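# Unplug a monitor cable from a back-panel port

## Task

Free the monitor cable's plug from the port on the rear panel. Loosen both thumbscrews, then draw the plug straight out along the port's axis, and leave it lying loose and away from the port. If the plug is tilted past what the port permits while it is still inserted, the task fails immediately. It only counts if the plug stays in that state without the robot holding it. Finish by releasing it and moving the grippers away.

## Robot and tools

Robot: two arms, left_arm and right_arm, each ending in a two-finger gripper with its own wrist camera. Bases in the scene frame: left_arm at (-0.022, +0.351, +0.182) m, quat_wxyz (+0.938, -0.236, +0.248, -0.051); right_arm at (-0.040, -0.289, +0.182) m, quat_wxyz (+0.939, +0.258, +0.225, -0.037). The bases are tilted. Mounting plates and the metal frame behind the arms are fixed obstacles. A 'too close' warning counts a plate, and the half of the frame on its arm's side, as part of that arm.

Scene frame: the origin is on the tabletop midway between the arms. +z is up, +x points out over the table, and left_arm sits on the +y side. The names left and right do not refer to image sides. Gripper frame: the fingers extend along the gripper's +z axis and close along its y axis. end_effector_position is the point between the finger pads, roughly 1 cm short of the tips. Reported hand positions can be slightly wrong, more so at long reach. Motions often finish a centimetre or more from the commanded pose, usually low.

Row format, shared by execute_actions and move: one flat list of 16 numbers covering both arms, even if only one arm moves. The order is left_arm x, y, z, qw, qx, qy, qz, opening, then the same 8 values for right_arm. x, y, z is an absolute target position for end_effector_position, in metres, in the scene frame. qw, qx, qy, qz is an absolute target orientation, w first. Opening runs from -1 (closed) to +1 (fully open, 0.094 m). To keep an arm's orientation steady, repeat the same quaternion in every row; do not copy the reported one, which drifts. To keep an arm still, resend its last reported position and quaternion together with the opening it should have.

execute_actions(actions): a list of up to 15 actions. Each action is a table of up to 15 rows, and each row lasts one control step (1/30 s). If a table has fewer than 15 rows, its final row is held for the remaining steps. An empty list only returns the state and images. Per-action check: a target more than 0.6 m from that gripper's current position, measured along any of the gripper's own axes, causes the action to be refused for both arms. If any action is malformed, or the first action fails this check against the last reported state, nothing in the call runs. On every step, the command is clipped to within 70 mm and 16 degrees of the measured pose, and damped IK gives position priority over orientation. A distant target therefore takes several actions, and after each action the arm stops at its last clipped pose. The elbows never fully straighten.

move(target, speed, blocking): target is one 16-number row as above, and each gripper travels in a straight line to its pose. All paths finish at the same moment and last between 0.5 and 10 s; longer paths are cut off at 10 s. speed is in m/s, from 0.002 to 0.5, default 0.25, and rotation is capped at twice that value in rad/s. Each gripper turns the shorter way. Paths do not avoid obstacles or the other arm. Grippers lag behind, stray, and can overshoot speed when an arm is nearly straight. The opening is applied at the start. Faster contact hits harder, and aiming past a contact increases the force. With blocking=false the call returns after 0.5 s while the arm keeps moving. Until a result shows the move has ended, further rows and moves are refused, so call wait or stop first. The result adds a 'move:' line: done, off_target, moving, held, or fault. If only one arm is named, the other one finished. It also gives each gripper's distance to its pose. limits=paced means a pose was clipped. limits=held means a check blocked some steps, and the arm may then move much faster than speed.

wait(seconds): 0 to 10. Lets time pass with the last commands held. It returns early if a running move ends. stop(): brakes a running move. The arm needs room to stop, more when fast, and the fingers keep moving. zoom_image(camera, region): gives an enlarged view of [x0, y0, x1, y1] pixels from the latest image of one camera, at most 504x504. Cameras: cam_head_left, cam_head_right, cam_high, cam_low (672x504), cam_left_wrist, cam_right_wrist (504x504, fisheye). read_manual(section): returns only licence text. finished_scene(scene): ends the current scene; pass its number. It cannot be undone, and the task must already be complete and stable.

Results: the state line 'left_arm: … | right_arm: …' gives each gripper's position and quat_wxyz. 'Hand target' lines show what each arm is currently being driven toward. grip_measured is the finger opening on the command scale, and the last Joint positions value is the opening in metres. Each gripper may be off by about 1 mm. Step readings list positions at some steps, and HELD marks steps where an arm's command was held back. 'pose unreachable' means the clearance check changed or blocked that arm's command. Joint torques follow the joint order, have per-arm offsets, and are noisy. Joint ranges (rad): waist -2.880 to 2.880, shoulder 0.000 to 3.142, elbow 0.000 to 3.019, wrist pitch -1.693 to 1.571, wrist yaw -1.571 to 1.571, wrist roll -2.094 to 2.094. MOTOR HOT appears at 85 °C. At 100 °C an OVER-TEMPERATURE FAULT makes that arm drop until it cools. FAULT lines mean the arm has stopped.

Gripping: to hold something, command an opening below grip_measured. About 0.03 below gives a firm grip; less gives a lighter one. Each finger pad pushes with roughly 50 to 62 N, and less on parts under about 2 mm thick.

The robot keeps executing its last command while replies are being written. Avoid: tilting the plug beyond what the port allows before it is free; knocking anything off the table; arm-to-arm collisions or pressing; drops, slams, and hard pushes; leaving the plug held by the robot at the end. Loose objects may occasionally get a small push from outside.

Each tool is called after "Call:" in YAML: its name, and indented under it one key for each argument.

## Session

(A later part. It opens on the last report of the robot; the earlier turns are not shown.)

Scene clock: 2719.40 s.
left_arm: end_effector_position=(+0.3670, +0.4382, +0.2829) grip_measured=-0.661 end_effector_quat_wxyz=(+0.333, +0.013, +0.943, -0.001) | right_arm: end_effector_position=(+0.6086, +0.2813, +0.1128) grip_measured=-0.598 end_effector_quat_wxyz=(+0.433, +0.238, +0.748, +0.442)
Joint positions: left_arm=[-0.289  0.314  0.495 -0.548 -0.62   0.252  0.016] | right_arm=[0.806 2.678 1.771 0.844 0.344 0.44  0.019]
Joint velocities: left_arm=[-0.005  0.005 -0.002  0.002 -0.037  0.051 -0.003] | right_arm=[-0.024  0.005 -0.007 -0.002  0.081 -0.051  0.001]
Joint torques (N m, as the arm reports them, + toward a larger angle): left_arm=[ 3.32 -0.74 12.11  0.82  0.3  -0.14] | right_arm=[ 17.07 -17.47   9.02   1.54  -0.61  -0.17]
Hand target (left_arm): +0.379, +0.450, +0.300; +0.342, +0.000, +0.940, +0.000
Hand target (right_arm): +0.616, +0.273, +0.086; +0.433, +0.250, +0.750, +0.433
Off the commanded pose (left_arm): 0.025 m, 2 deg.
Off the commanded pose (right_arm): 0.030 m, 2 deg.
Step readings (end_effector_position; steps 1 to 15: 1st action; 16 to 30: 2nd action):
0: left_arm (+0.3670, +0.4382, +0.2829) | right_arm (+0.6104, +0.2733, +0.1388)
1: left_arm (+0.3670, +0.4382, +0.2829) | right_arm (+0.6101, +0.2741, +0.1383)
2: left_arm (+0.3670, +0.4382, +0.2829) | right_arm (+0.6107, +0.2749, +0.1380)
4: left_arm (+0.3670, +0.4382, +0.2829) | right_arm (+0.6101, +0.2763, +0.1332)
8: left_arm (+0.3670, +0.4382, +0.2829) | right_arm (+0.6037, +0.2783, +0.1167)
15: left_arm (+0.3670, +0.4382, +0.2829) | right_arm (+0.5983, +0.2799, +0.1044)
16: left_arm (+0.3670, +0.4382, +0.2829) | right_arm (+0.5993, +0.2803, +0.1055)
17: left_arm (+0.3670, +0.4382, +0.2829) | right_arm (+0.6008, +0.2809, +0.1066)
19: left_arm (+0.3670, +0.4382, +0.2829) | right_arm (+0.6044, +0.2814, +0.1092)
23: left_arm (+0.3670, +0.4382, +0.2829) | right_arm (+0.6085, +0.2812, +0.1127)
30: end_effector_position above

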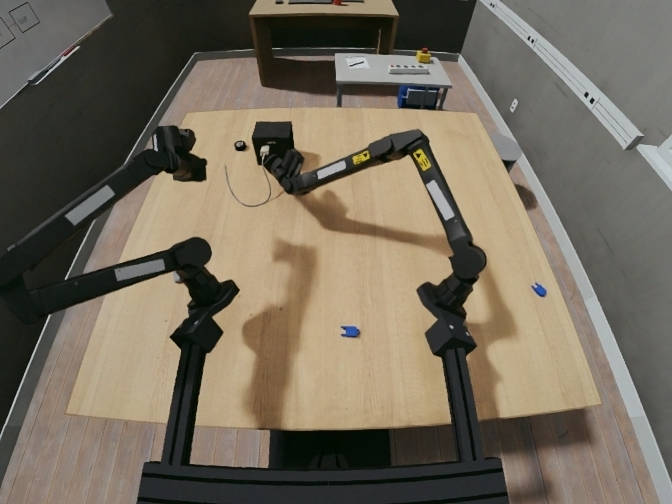

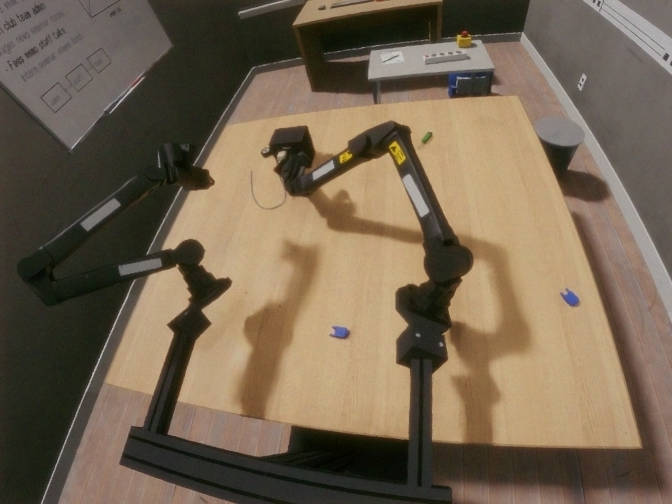

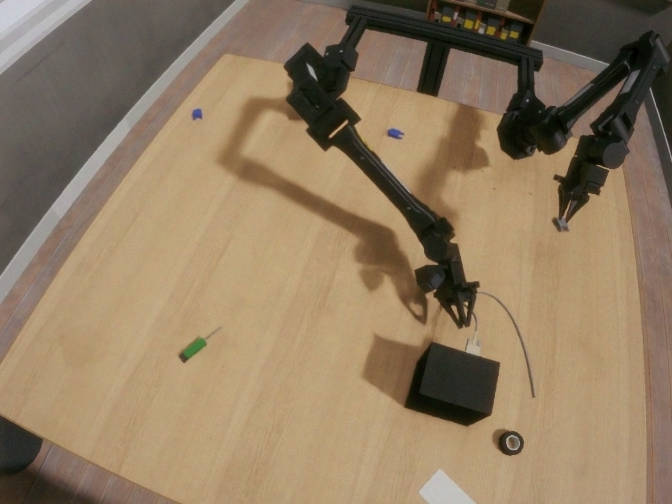

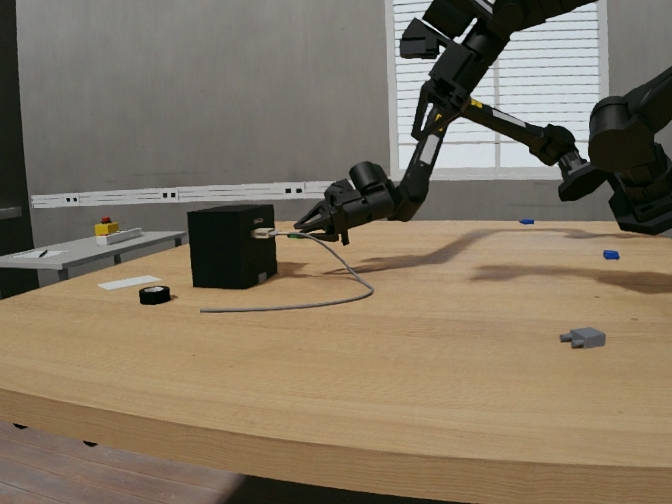

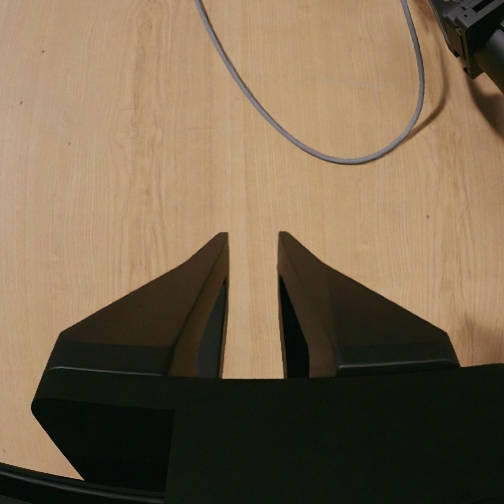

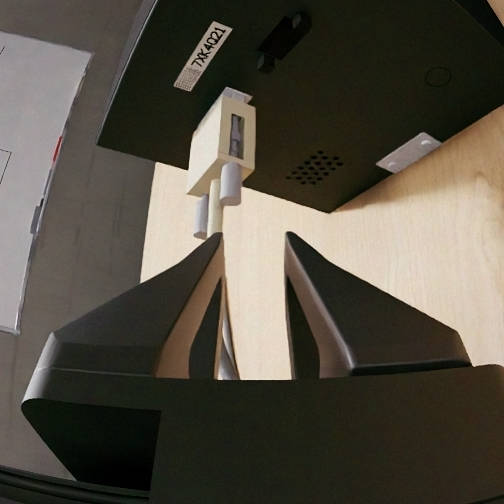

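Call:
execute_actions:
  actions:
    - [[0.38,0.45,0.30,0.342,0,0.94,0,-0.66,0.632,0.283,0.092,0.433,0.25,0.75,0.433,-0.6]]
    - [[0.38,0.45,0.30,0.342,0,0.94,0,-0.66,0.632,0.283,0.092,0.433,0.25,0.75,0.433,-0.6]]

Call:
zoom_image:
  camera: "cam_right_wrist"
  region: [150, 130, 370, 350]

Scene clock: 2776.40 s.
left_arm: end_effector_position=(+0.3670, +0.4382, +0.2829) grip_measured=-0.661 end_effector_quat_wxyz=(+0.333, +0.013, +0.943, -0.001) | right_arm: end_effector_position=(+0.6254, +0.2866, +0.1215) grip_measured=-0.598 end_effector_quat_wxyz=(+0.439, +0.243, +0.742, +0.445)
Joint positions: left_arm=[-0.289  0.314  0.495 -0.548 -0.62   0.252  0.016] | right_arm=[0.806 2.694 1.836 0.815 0.345 0.44  0.019]
Joint velocities: left_arm=[ 0.005 -0.024 -0.002  0.002 -0.066  0.007 -0.   ] | right_arm=[-0.015  0.005 -0.007 -0.017 -0.051 -0.037  0.   ]
Joint torques (N m, as the arm reports them, + toward a larger angle): left_arm=[ 3.27 -0.79 12.09  0.82  0.29 -0.14] | right_arm=[ 17.73 -18.05   9.31   0.74  -0.46  -0.17]
Hand target (left_arm): +0.379, +0.450, +0.300; +0.342, +0.000, +0.940, +0.000
Hand target (right_arm): +0.630, +0.282, +0.093; +0.433, +0.250, +0.750, +0.433
Off the commanded pose (left_arm): 0.025 m, 2 deg.
Off the commanded pose (right_arm): 0.030 m, 2 deg.
Step readings (end_effector_position; steps 1 to 15: 1st action; 16 to 30: 2nd action):
0: left_arm (+0.3670, +0.4382, +0.2829) | right_arm (+0.6086, +0.2813, +0.1128)
1: left_arm (+0.3670, +0.4382, +0.2829) | right_arm (+0.6100, +0.2820, +0.1132)
2: left_arm (+0.3670, +0.4382, +0.2829) | right_arm (+0.6123, +0.2838, +0.1134)
4: left_arm (+0.3670, +0.4382, +0.2829) | right_arm (+0.6179, +0.2862, +0.1158)
8: left_arm (+0.3670, +0.4382, +0.2829) | right_arm (+0.6249, +0.2864, +0.1213)
15: left_arm (+0.3670, +0.4382, +0.2829) | right_arm (+0.6254, +0.2866, +0.1215)
16: left_arm (+0.3670, +0.4382, +0.2829) | right_arm (+0.6254, +0.2866, +0.1215)
17: left_arm (+0.3670, +0.4382, +0.2829) | right_arm (+0.6254, +0.2866, +0.1215)
19: left_arm (+0.3670, +0.4382, +0.2829) | right_arm (+0.6254, +0.2866, +0.1215)
23: left_arm (+0.3670, +0.4382, +0.2829) | right_arm (+0.6254, +0.2866, +0.1215)
30: end_effector_position above

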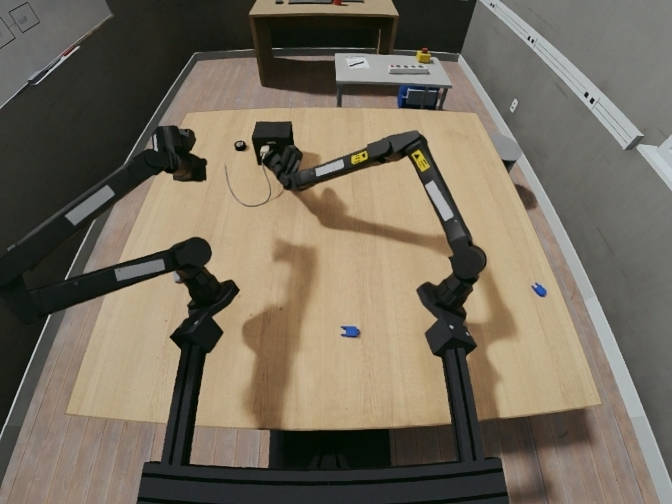

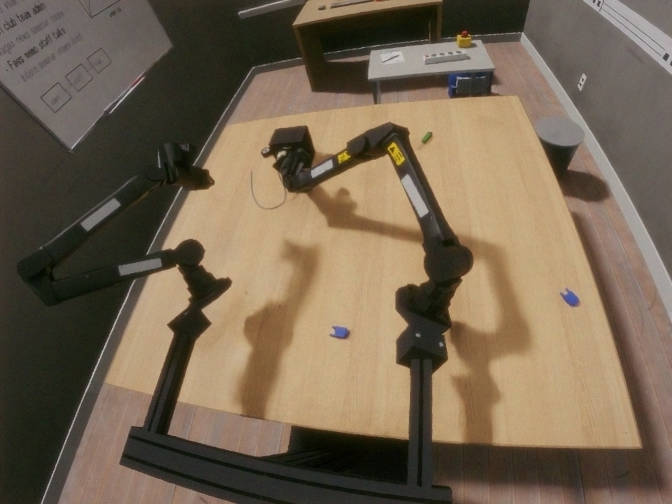

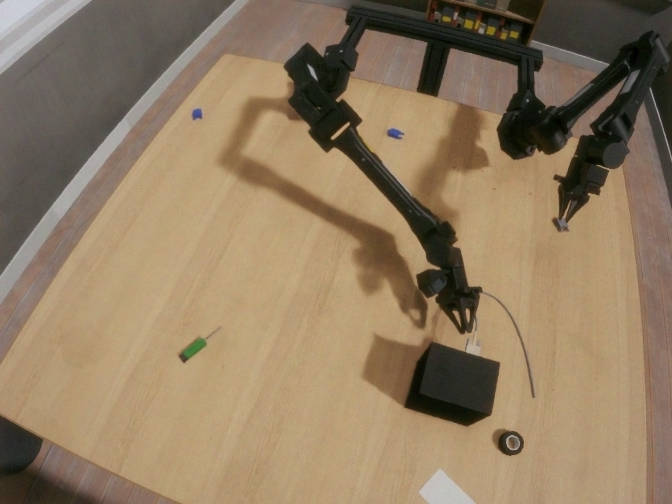

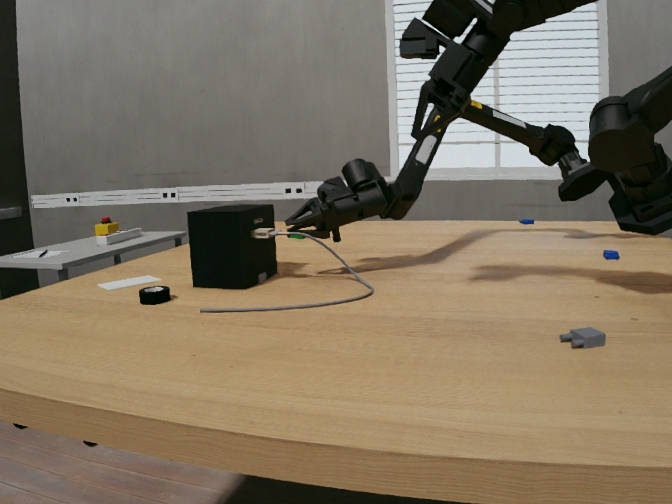

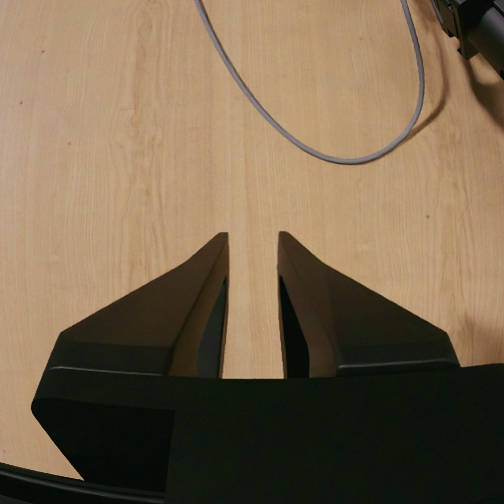

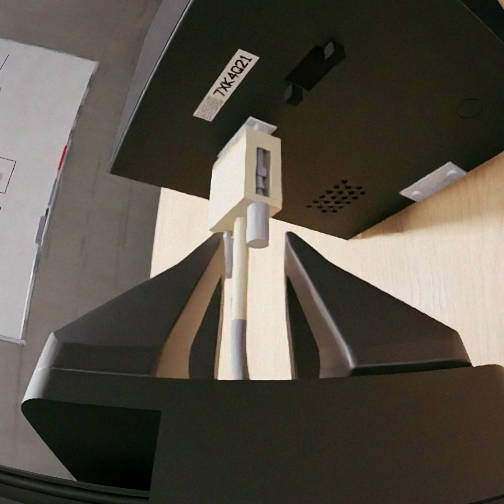

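Region (150, 130, 370, 350) of cam_right_wrist's 504x504 image, scaled by 2.291, with more detail than that image has.

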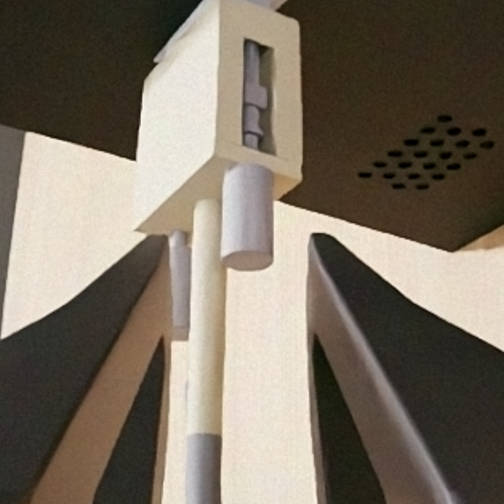

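Call:
execute_actions:
  actions:
    - [[0.38,0.45,0.30,0.342,0,0.94,0,-0.66,0.645,0.286,0.086,0.433,0.25,0.75,0.433,-0.6]]
    - [[0.38,0.45,0.30,0.342,0,0.94,0,-0.66,0.645,0.286,0.086,0.433,0.25,0.75,0.433,-0.6]]

Call:
zoom_image:
  camera: "cam_right_wrist"
  region: [150, 150, 370, 370]

Scene clock: 2794.83 s.
left_arm: end_effector_position=(+0.3670, +0.4382, +0.2829) grip_measured=-0.661 end_effector_quat_wxyz=(+0.333, +0.013, +0.943, -0.001) | right_arm: end_effector_position=(+0.6373, +0.2890, +0.1174) grip_measured=-0.598 end_effector_quat_wxyz=(+0.439, +0.243, +0.742, +0.444)
Joint positions: left_arm=[-0.289  0.314  0.495 -0.548 -0.62   0.252  0.016] | right_arm=[0.796 2.713 1.885 0.784 0.336 0.44  0.019]
Joint velocities: left_arm=[-0.015  0.015  0.027  0.012 -0.022  0.051  0.   ] | right_arm=[-0.005 -0.005  0.002 -0.007  0.051  0.007 -0.001]
Joint torques (N m, as the arm reports them, + toward a larger angle): left_arm=[ 3.32 -0.72 12.12  0.82  0.3  -0.13] | right_arm=[ 17.77 -17.91   9.94   0.73  -0.62  -0.17]
Hand target (left_arm): +0.379, +0.450, +0.300; +0.342, +0.000, +0.940, +0.000
Hand target (right_arm): +0.643, +0.284, +0.087; +0.433, +0.250, +0.750, +0.433
Off the commanded pose (left_arm): 0.025 m, 2 deg.
Off the commanded pose (right_arm): 0.032 m, 2 deg.
Step readings (end_effector_position; steps 1 to 15: 1st action; 16 to 30: 2nd action):
0: left_arm (+0.3670, +0.4382, +0.2829) | right_arm (+0.6254, +0.2866, +0.1215)
1: left_arm (+0.3670, +0.4382, +0.2829) | right_arm (+0.6264, +0.2874, +0.1216)
2: left_arm (+0.3670, +0.4382, +0.2829) | right_arm (+0.6279, +0.2891, +0.1214)
4: left_arm (+0.3670, +0.4382, +0.2829) | right_arm (+0.6314, +0.2908, +0.1210)
8: left_arm (+0.3670, +0.4382, +0.2829) | right_arm (+0.6358, +0.2899, +0.1190)
15: left_arm (+0.3670, +0.4382, +0.2829) | right_arm (+0.6375, +0.2889, +0.1176)
16: left_arm (+0.3670, +0.4382, +0.2829) | right_arm (+0.6375, +0.2889, +0.1176)
17: left_arm (+0.3670, +0.4382, +0.2829) | right_arm (+0.6375, +0.2889, +0.1176)
19: left_arm (+0.3670, +0.4382, +0.2829) | right_arm (+0.6375, +0.2889, +0.1176)
23: left_arm (+0.3670, +0.4382, +0.2829) | right_arm (+0.6373, +0.2890, +0.1174)
30: end_effector_position above

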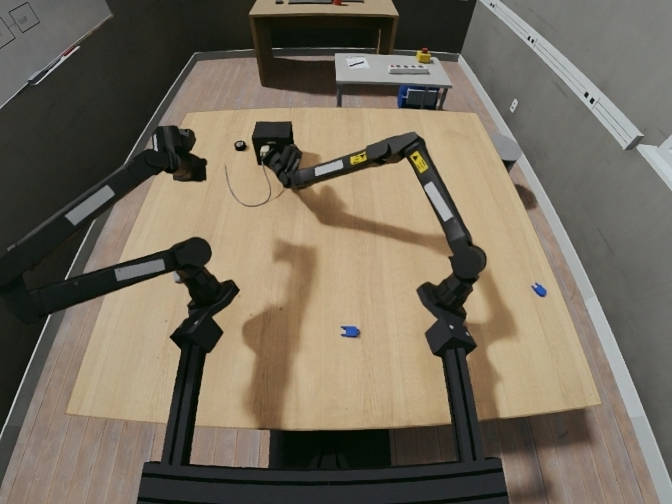

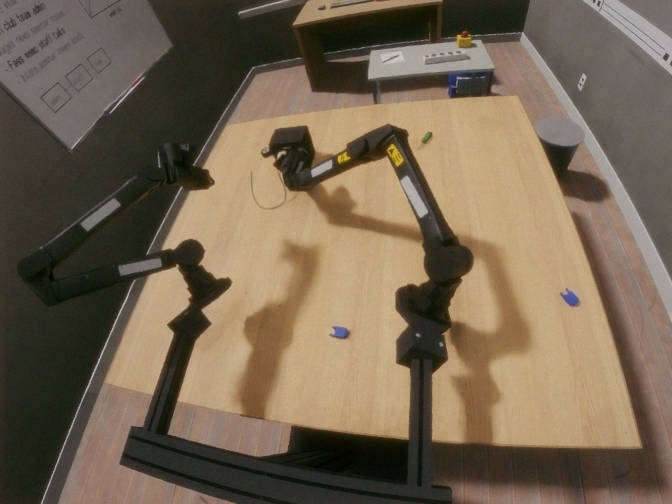

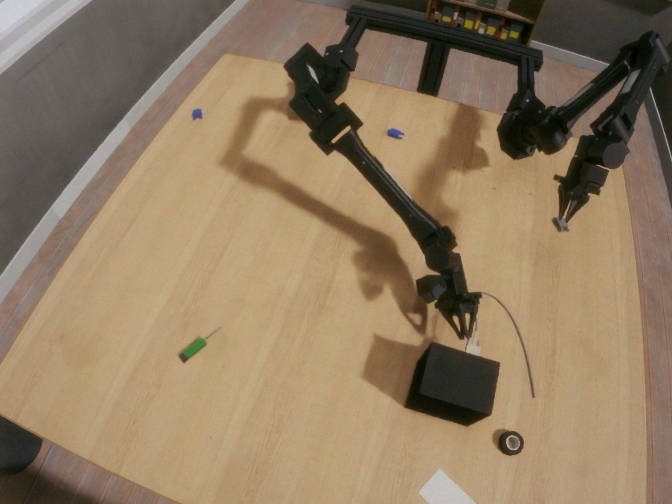

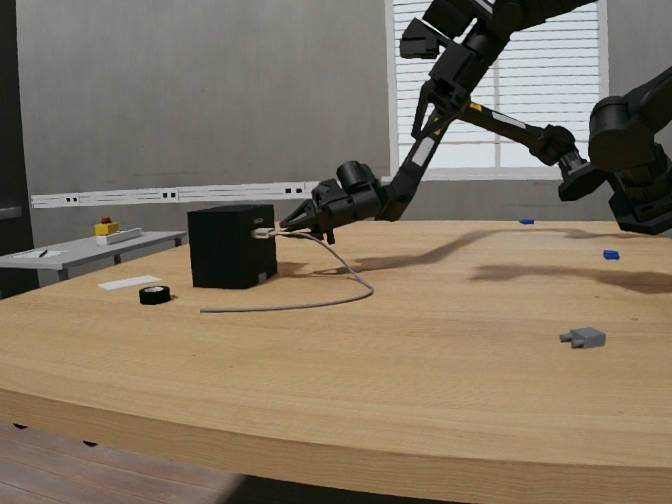

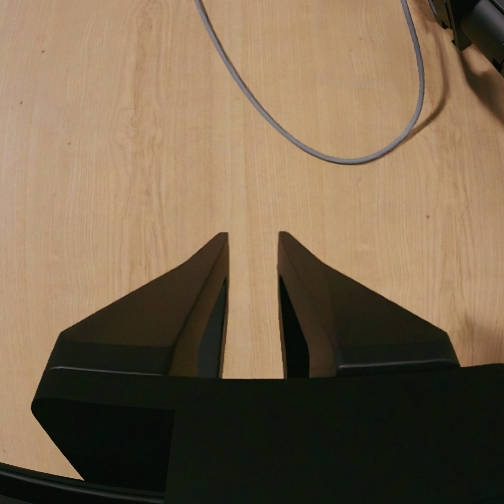

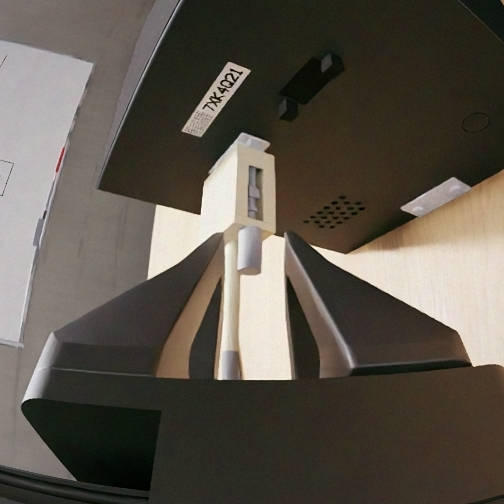

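Region (150, 150, 370, 370) of cam_right_wrist's 504x504 image, scaled by 2.291, with more detail than that image has.

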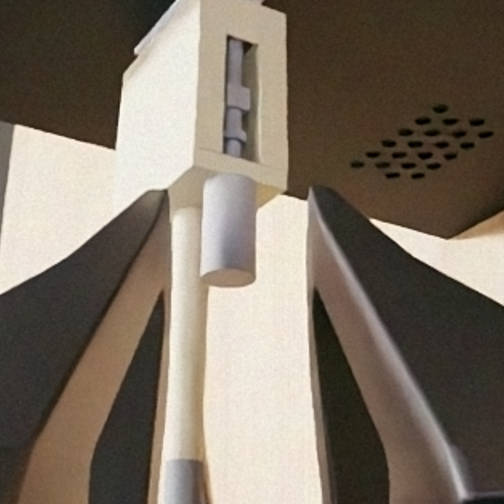

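Call:
execute_actions:
  actions:
    - [[0.38,0.45,0.30,0.342,0,0.94,0,-0.66,0.653,0.288,0.086,0.433,0.25,0.75,0.433,-0.6]]
    - [[0.38,0.45,0.30,0.342,0,0.94,0,-0.66,0.653,0.288,0.086,0.433,0.25,0.75,0.433,-0.6]]

Call:
zoom_image:
  camera: "cam_right_wrist"
  region: [150, 150, 370, 370]

Scene clock: 2822.03 s.
left_arm: end_effector_position=(+0.3670, +0.4382, +0.2829) grip_measured=-0.661 end_effector_quat_wxyz=(+0.333, +0.013, +0.943, -0.001) | right_arm: end_effector_position=(+0.6441, +0.2926, +0.1194) grip_measured=-0.598 end_effector_quat_wxyz=(+0.439, +0.243, +0.742, +0.445)
Joint positions: left_arm=[-0.289  0.314  0.495 -0.548 -0.62   0.252  0.016] | right_arm=[0.796 2.723 1.919 0.761 0.333 0.44  0.019]
Joint velocities: left_arm=[-0.005  0.005  0.007 -0.007 -0.037 -0.007 -0.   ] | right_arm=[-0.024  0.005 -0.007 -0.017 -0.022  0.022  0.001]
Joint torques (N m, as the arm reports them, + toward a larger angle): left_arm=[ 3.35 -0.73 12.11  0.82  0.29 -0.14] | right_arm=[ 17.82 -18.16  10.03   0.72  -0.63  -0.17]
Hand target (left_arm): +0.379, +0.450, +0.300; +0.342, +0.000, +0.940, +0.000
Hand target (right_arm): +0.651, +0.286, +0.087; +0.433, +0.250, +0.750, +0.433
Off the commanded pose (left_arm): 0.025 m, 2 deg.
Off the commanded pose (right_arm): 0.035 m, 2 deg.
Step readings (end_effector_position; steps 1 to 15: 1st action; 16 to 30: 2nd action):
0: left_arm (+0.3670, +0.4382, +0.2829) | right_arm (+0.6373, +0.2890, +0.1174)
1: left_arm (+0.3670, +0.4382, +0.2829) | right_arm (+0.6380, +0.2896, +0.1176)
2: left_arm (+0.3670, +0.4382, +0.2829) | right_arm (+0.6388, +0.2909, +0.1175)
4: left_arm (+0.3670, +0.4382, +0.2829) | right_arm (+0.6412, +0.2922, +0.1179)
8: left_arm (+0.3670, +0.4382, +0.2829) | right_arm (+0.6438, +0.2924, +0.1192)
15: left_arm (+0.3670, +0.4382, +0.2829) | right_arm (+0.6441, +0.2926, +0.1193)
16: left_arm (+0.3670, +0.4382, +0.2829) | right_arm (+0.6441, +0.2926, +0.1194)
17: left_arm (+0.3670, +0.4382, +0.2829) | right_arm (+0.6441, +0.2926, +0.1194)
19: left_arm (+0.3670, +0.4382, +0.2829) | right_arm (+0.6441, +0.2926, +0.1194)
23: left_arm (+0.3670, +0.4382, +0.2829) | right_arm (+0.6441, +0.2926, +0.1194)
30: end_effector_position above

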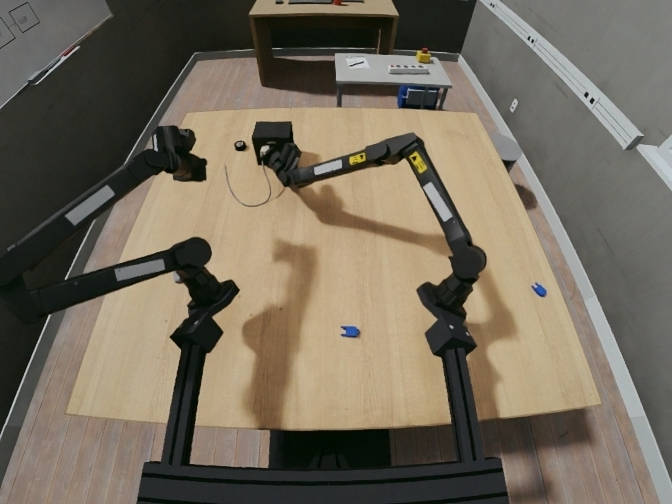

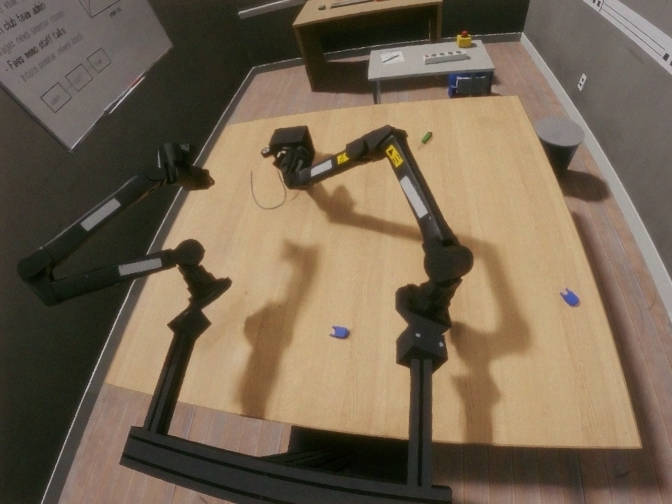

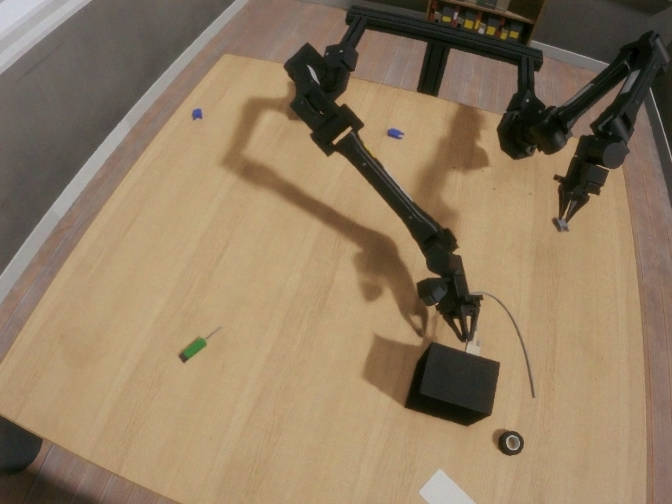

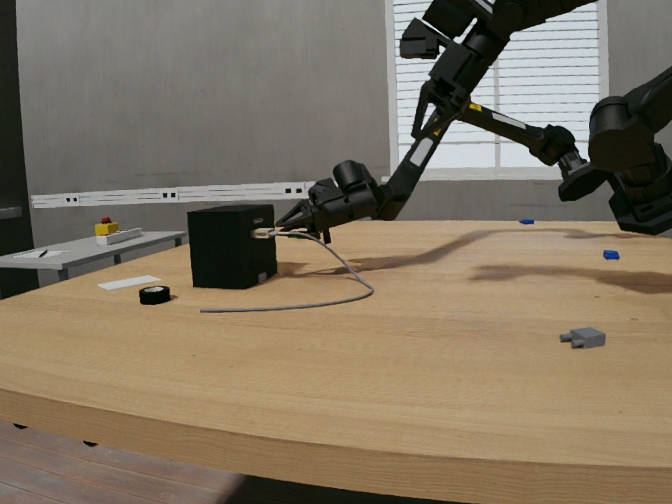

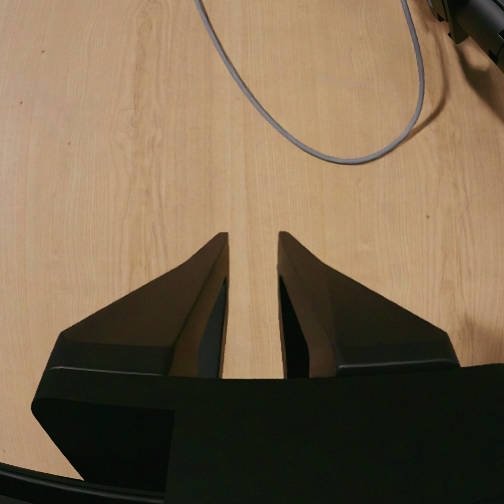

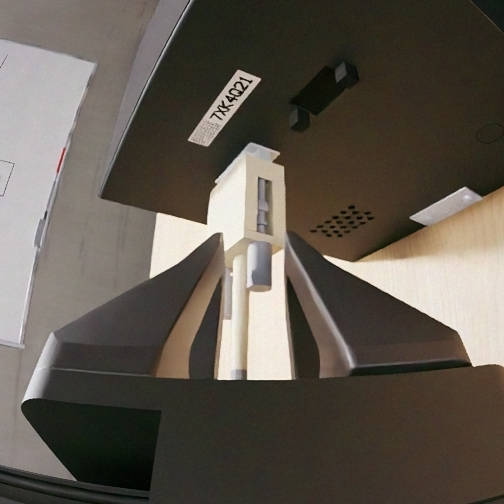

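Region (150, 150, 370, 370) of cam_right_wrist's 504x504 image, scaled by 2.291, with more detail than that image has.

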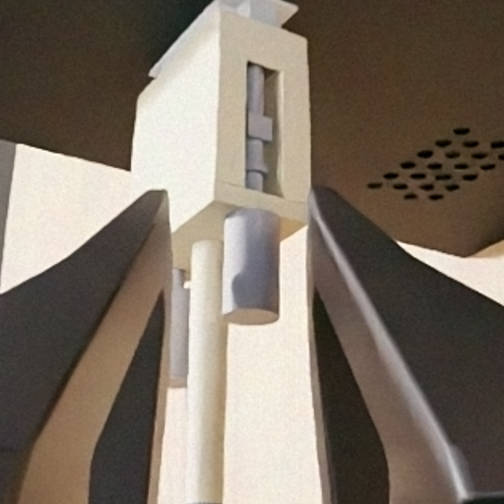

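Call:
execute_actions:
  actions:
    - [[0.38,0.45,0.30,0.342,0,0.94,0,-0.66,0.653,0.288,0.086,0.433,0.25,0.75,0.433,-0.75],[0.38,0.45,0.30,0.342,0,0.94,0,-0.66,0.653,0.288,0.086,0.433,0.25,0.75,0.433,-0.75],[0.38,0.45,0.30,0.342,0,0.94,0,-0.66,0.653,0.288,0.086,0.433,0.25,0.75,0.433,-0.75],[0.38,0.45,0.30,0.342,0,0.94,0,-0.66,0.653,0.288,0.086,0.433,0.25,0.75,0.433,-0.75],[0.38,0.45,0.30,0.342,0,0.94,0,-0.66,0.653,0.288,0.086,0.433,0.25,0.75,0.433,-0.75],[0.38,0.45,0.30,0.342,0,0.94,0,-0.66,0.653,0.288,0.086,0.433,0.25,0.75,0.433,-0.88]]

Call:
zoom_image:
  camera: "cam_right_wrist"
  region: [150, 150, 370, 370]

Scene clock: 2834.57 s.
left_arm: end_effector_position=(+0.3670, +0.4382, +0.2829) grip_measured=-0.661 end_effector_quat_wxyz=(+0.333, +0.013, +0.943, -0.001) | right_arm: end_effector_position=(+0.6453, +0.2916, +0.1183) grip_measured=-0.878 end_effector_quat_wxyz=(+0.439, +0.243, +0.742, +0.445)
Joint positions: left_arm=[-0.289  0.314  0.495 -0.548 -0.62   0.252  0.016] | right_arm=[0.793 2.723 1.92  0.761 0.332 0.44  0.006]
Joint velocities: left_arm=[-0.005 -0.024 -0.002 -0.022 -0.022  0.037  0.001] | right_arm=[ 0.005  0.005 -0.007 -0.012  0.007  0.081 -0.001]
Joint torques (N m, as the arm reports them, + toward a larger angle): left_arm=[ 3.25 -0.74 12.1   0.81  0.29 -0.14] | right_arm=[ 18.32 -18.96  10.05   0.7   -0.58  -0.17]
Hand target (left_arm): +0.379, +0.450, +0.300; +0.342, +0.000, +0.940, +0.000
Hand target (right_arm): +0.651, +0.286, +0.087; +0.433, +0.250, +0.750, +0.433
Off the commanded pose (left_arm): 0.025 m, 2 deg.
Off the commanded pose (right_arm): 0.033 m, 2 deg.
Step readings (end_effector_position):
0: left_arm (+0.3670, +0.4382, +0.2829) | right_arm (+0.6441, +0.2926, +0.1194)
1: left_arm (+0.3670, +0.4382, +0.2829) | right_arm (+0.6441, +0.2926, +0.1194)
2: left_arm (+0.3670, +0.4382, +0.2829) | right_arm (+0.6441, +0.2926, +0.1194)
4: left_arm (+0.3670, +0.4382, +0.2829) | right_arm (+0.6441, +0.2926, +0.1194)
8: left_arm (+0.3670, +0.4382, +0.2829) | right_arm (+0.6448, +0.2915, +0.1177)
15: end_effector_position above

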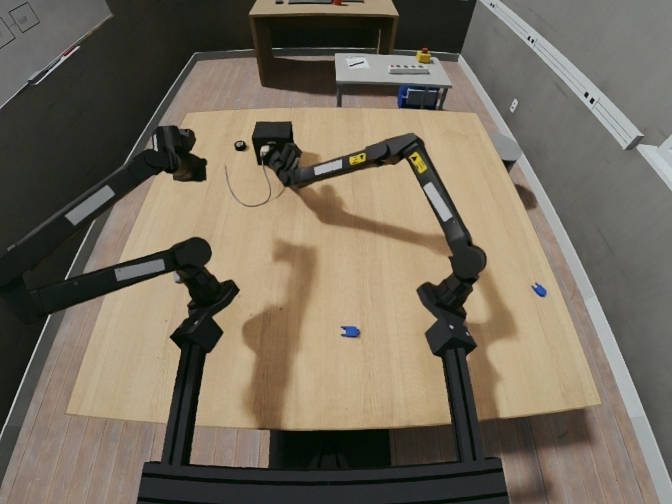

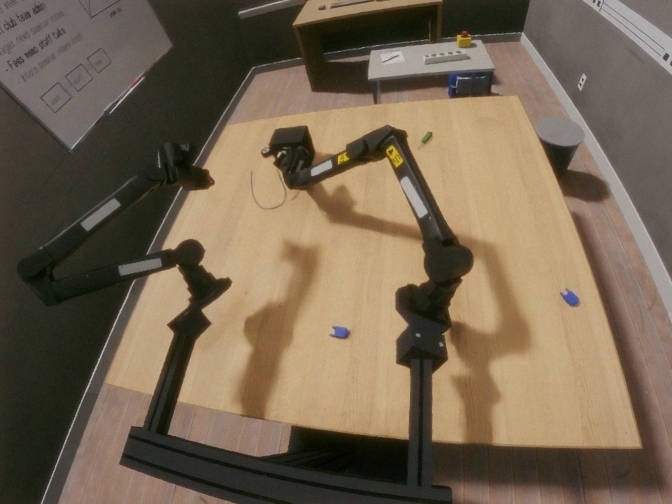

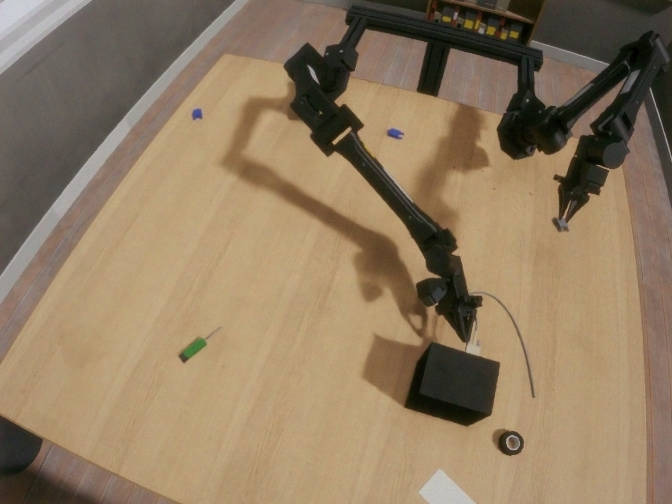

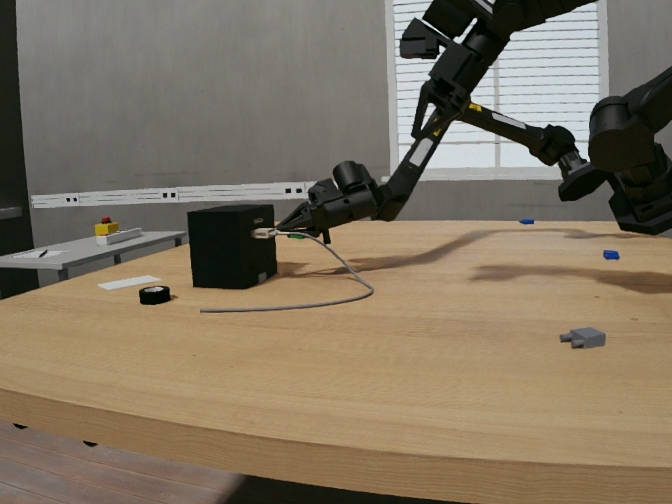

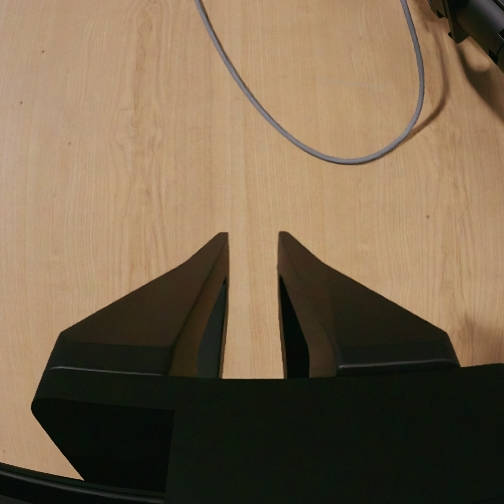

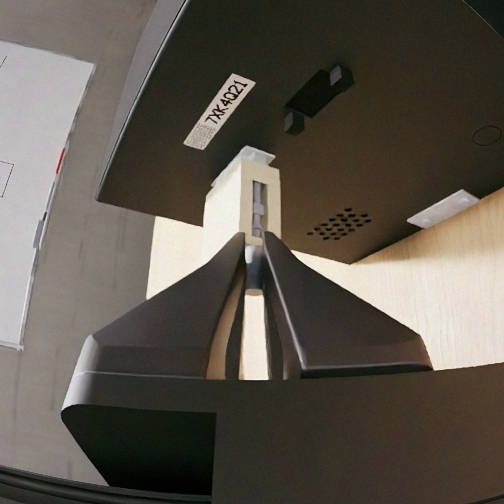

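Region (150, 150, 370, 370) of cam_right_wrist's 504x504 image, scaled by 2.291, with more detail than that image has.

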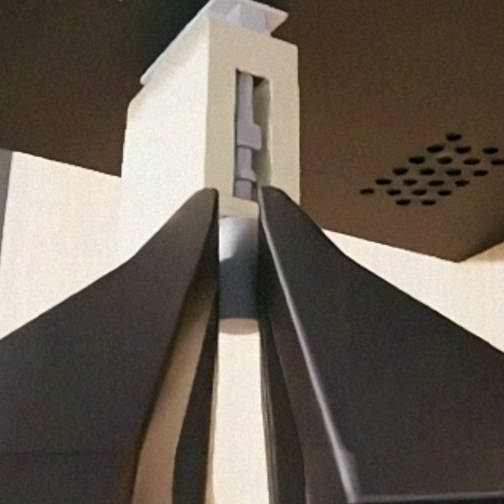

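Call:
execute_actions:
  actions:
    - [[0.38,0.45,0.30,0.342,0,0.94,0,-0.66,0.653,0.288,0.086,0.433,0.25,0.75,0.433,-0.91]]

Scene clock: 2853.00 s.
left_arm: end_effector_position=(+0.3670, +0.4382, +0.2829) grip_measured=-0.661 end_effector_quat_wxyz=(+0.333, +0.013, +0.943, -0.001) | right_arm: end_effector_position=(+0.6455, +0.2912, +0.1179) grip_measured=-0.907 end_effector_quat_wxyz=(+0.439, +0.244, +0.742, +0.444)
Joint positions: left_arm=[-0.289  0.314  0.495 -0.548 -0.62   0.252  0.016] | right_arm=[0.793 2.723 1.92  0.761 0.333 0.44  0.004]
Joint velocities: left_arm=[-0.005  0.005  0.002 -0.012 -0.007  0.051 -0.001] | right_arm=[ 0.005 -0.005 -0.012  0.007  0.037 -0.007 -0.   ]
Joint torques (N m, as the arm reports them, + toward a larger angle): left_arm=[ 3.31 -0.7  12.12  0.84  0.29 -0.14] | right_arm=[ 17.98 -18.11  10.     0.71  -0.63  -0.17]
Hand target (left_arm): +0.379, +0.450, +0.300; +0.342, +0.000, +0.940, +0.000
Hand target (right_arm): +0.651, +0.286, +0.087; +0.433, +0.250, +0.750, +0.433
Off the commanded pose (left_arm): 0.025 m, 2 deg.
Off the commanded pose (right_arm): 0.033 m, 2 deg.
Step readings (end_effector_position):
0: left_arm (+0.3670, +0.4382, +0.2829) | right_arm (+0.6453, +0.2916, +0.1183)
1: left_arm (+0.3670, +0.4382, +0.2829) | right_arm (+0.6453, +0.2915, +0.1182)
2: left_arm (+0.3670, +0.4382, +0.2829) | right_arm (+0.6453, +0.2914, +0.1181)
4: left_arm (+0.3670, +0.4382, +0.2829) | right_arm (+0.6455, +0.2912, +0.1179)
8: left_arm (+0.3670, +0.4382, +0.2829) | right_arm (+0.6455, +0.2912, +0.1179)
15: end_effector_position above

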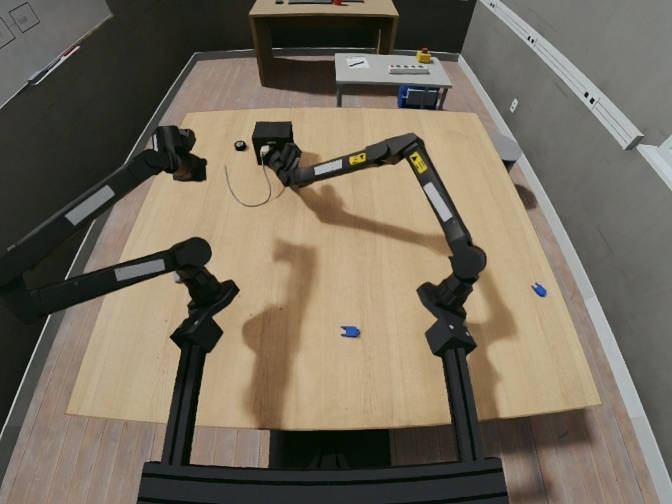

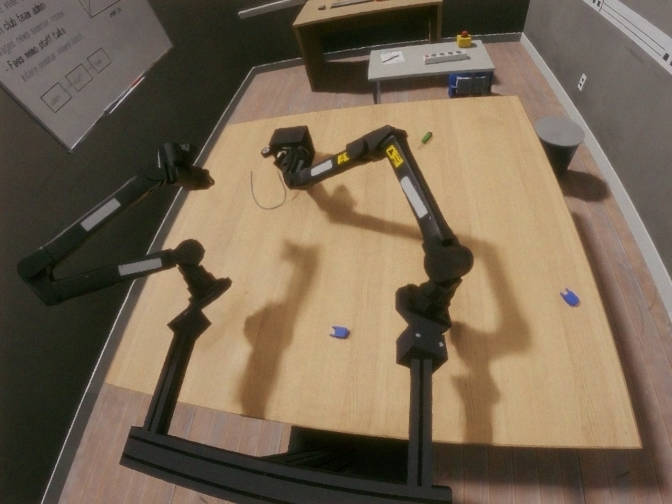

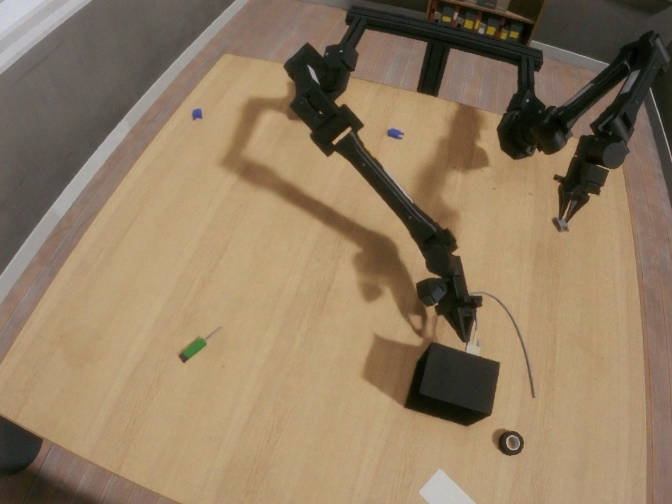

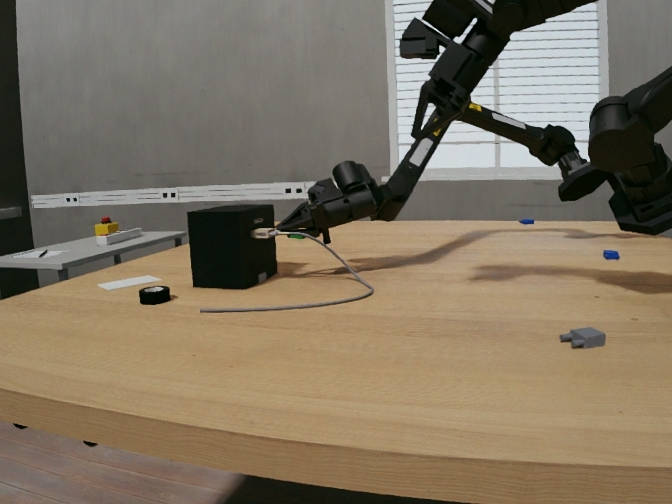

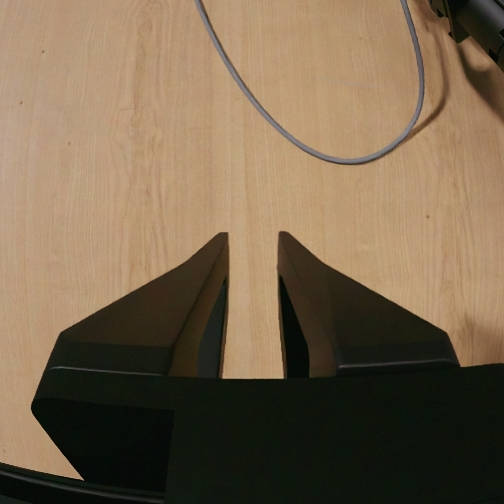

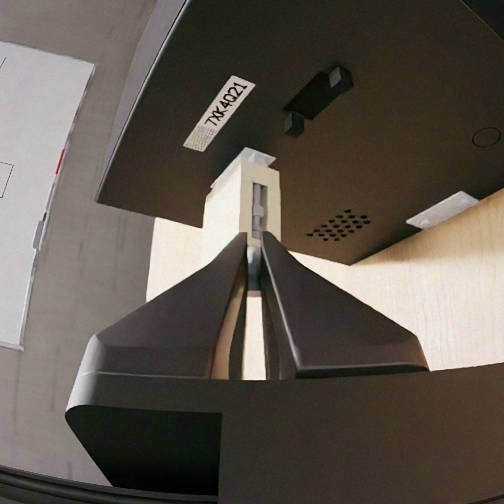

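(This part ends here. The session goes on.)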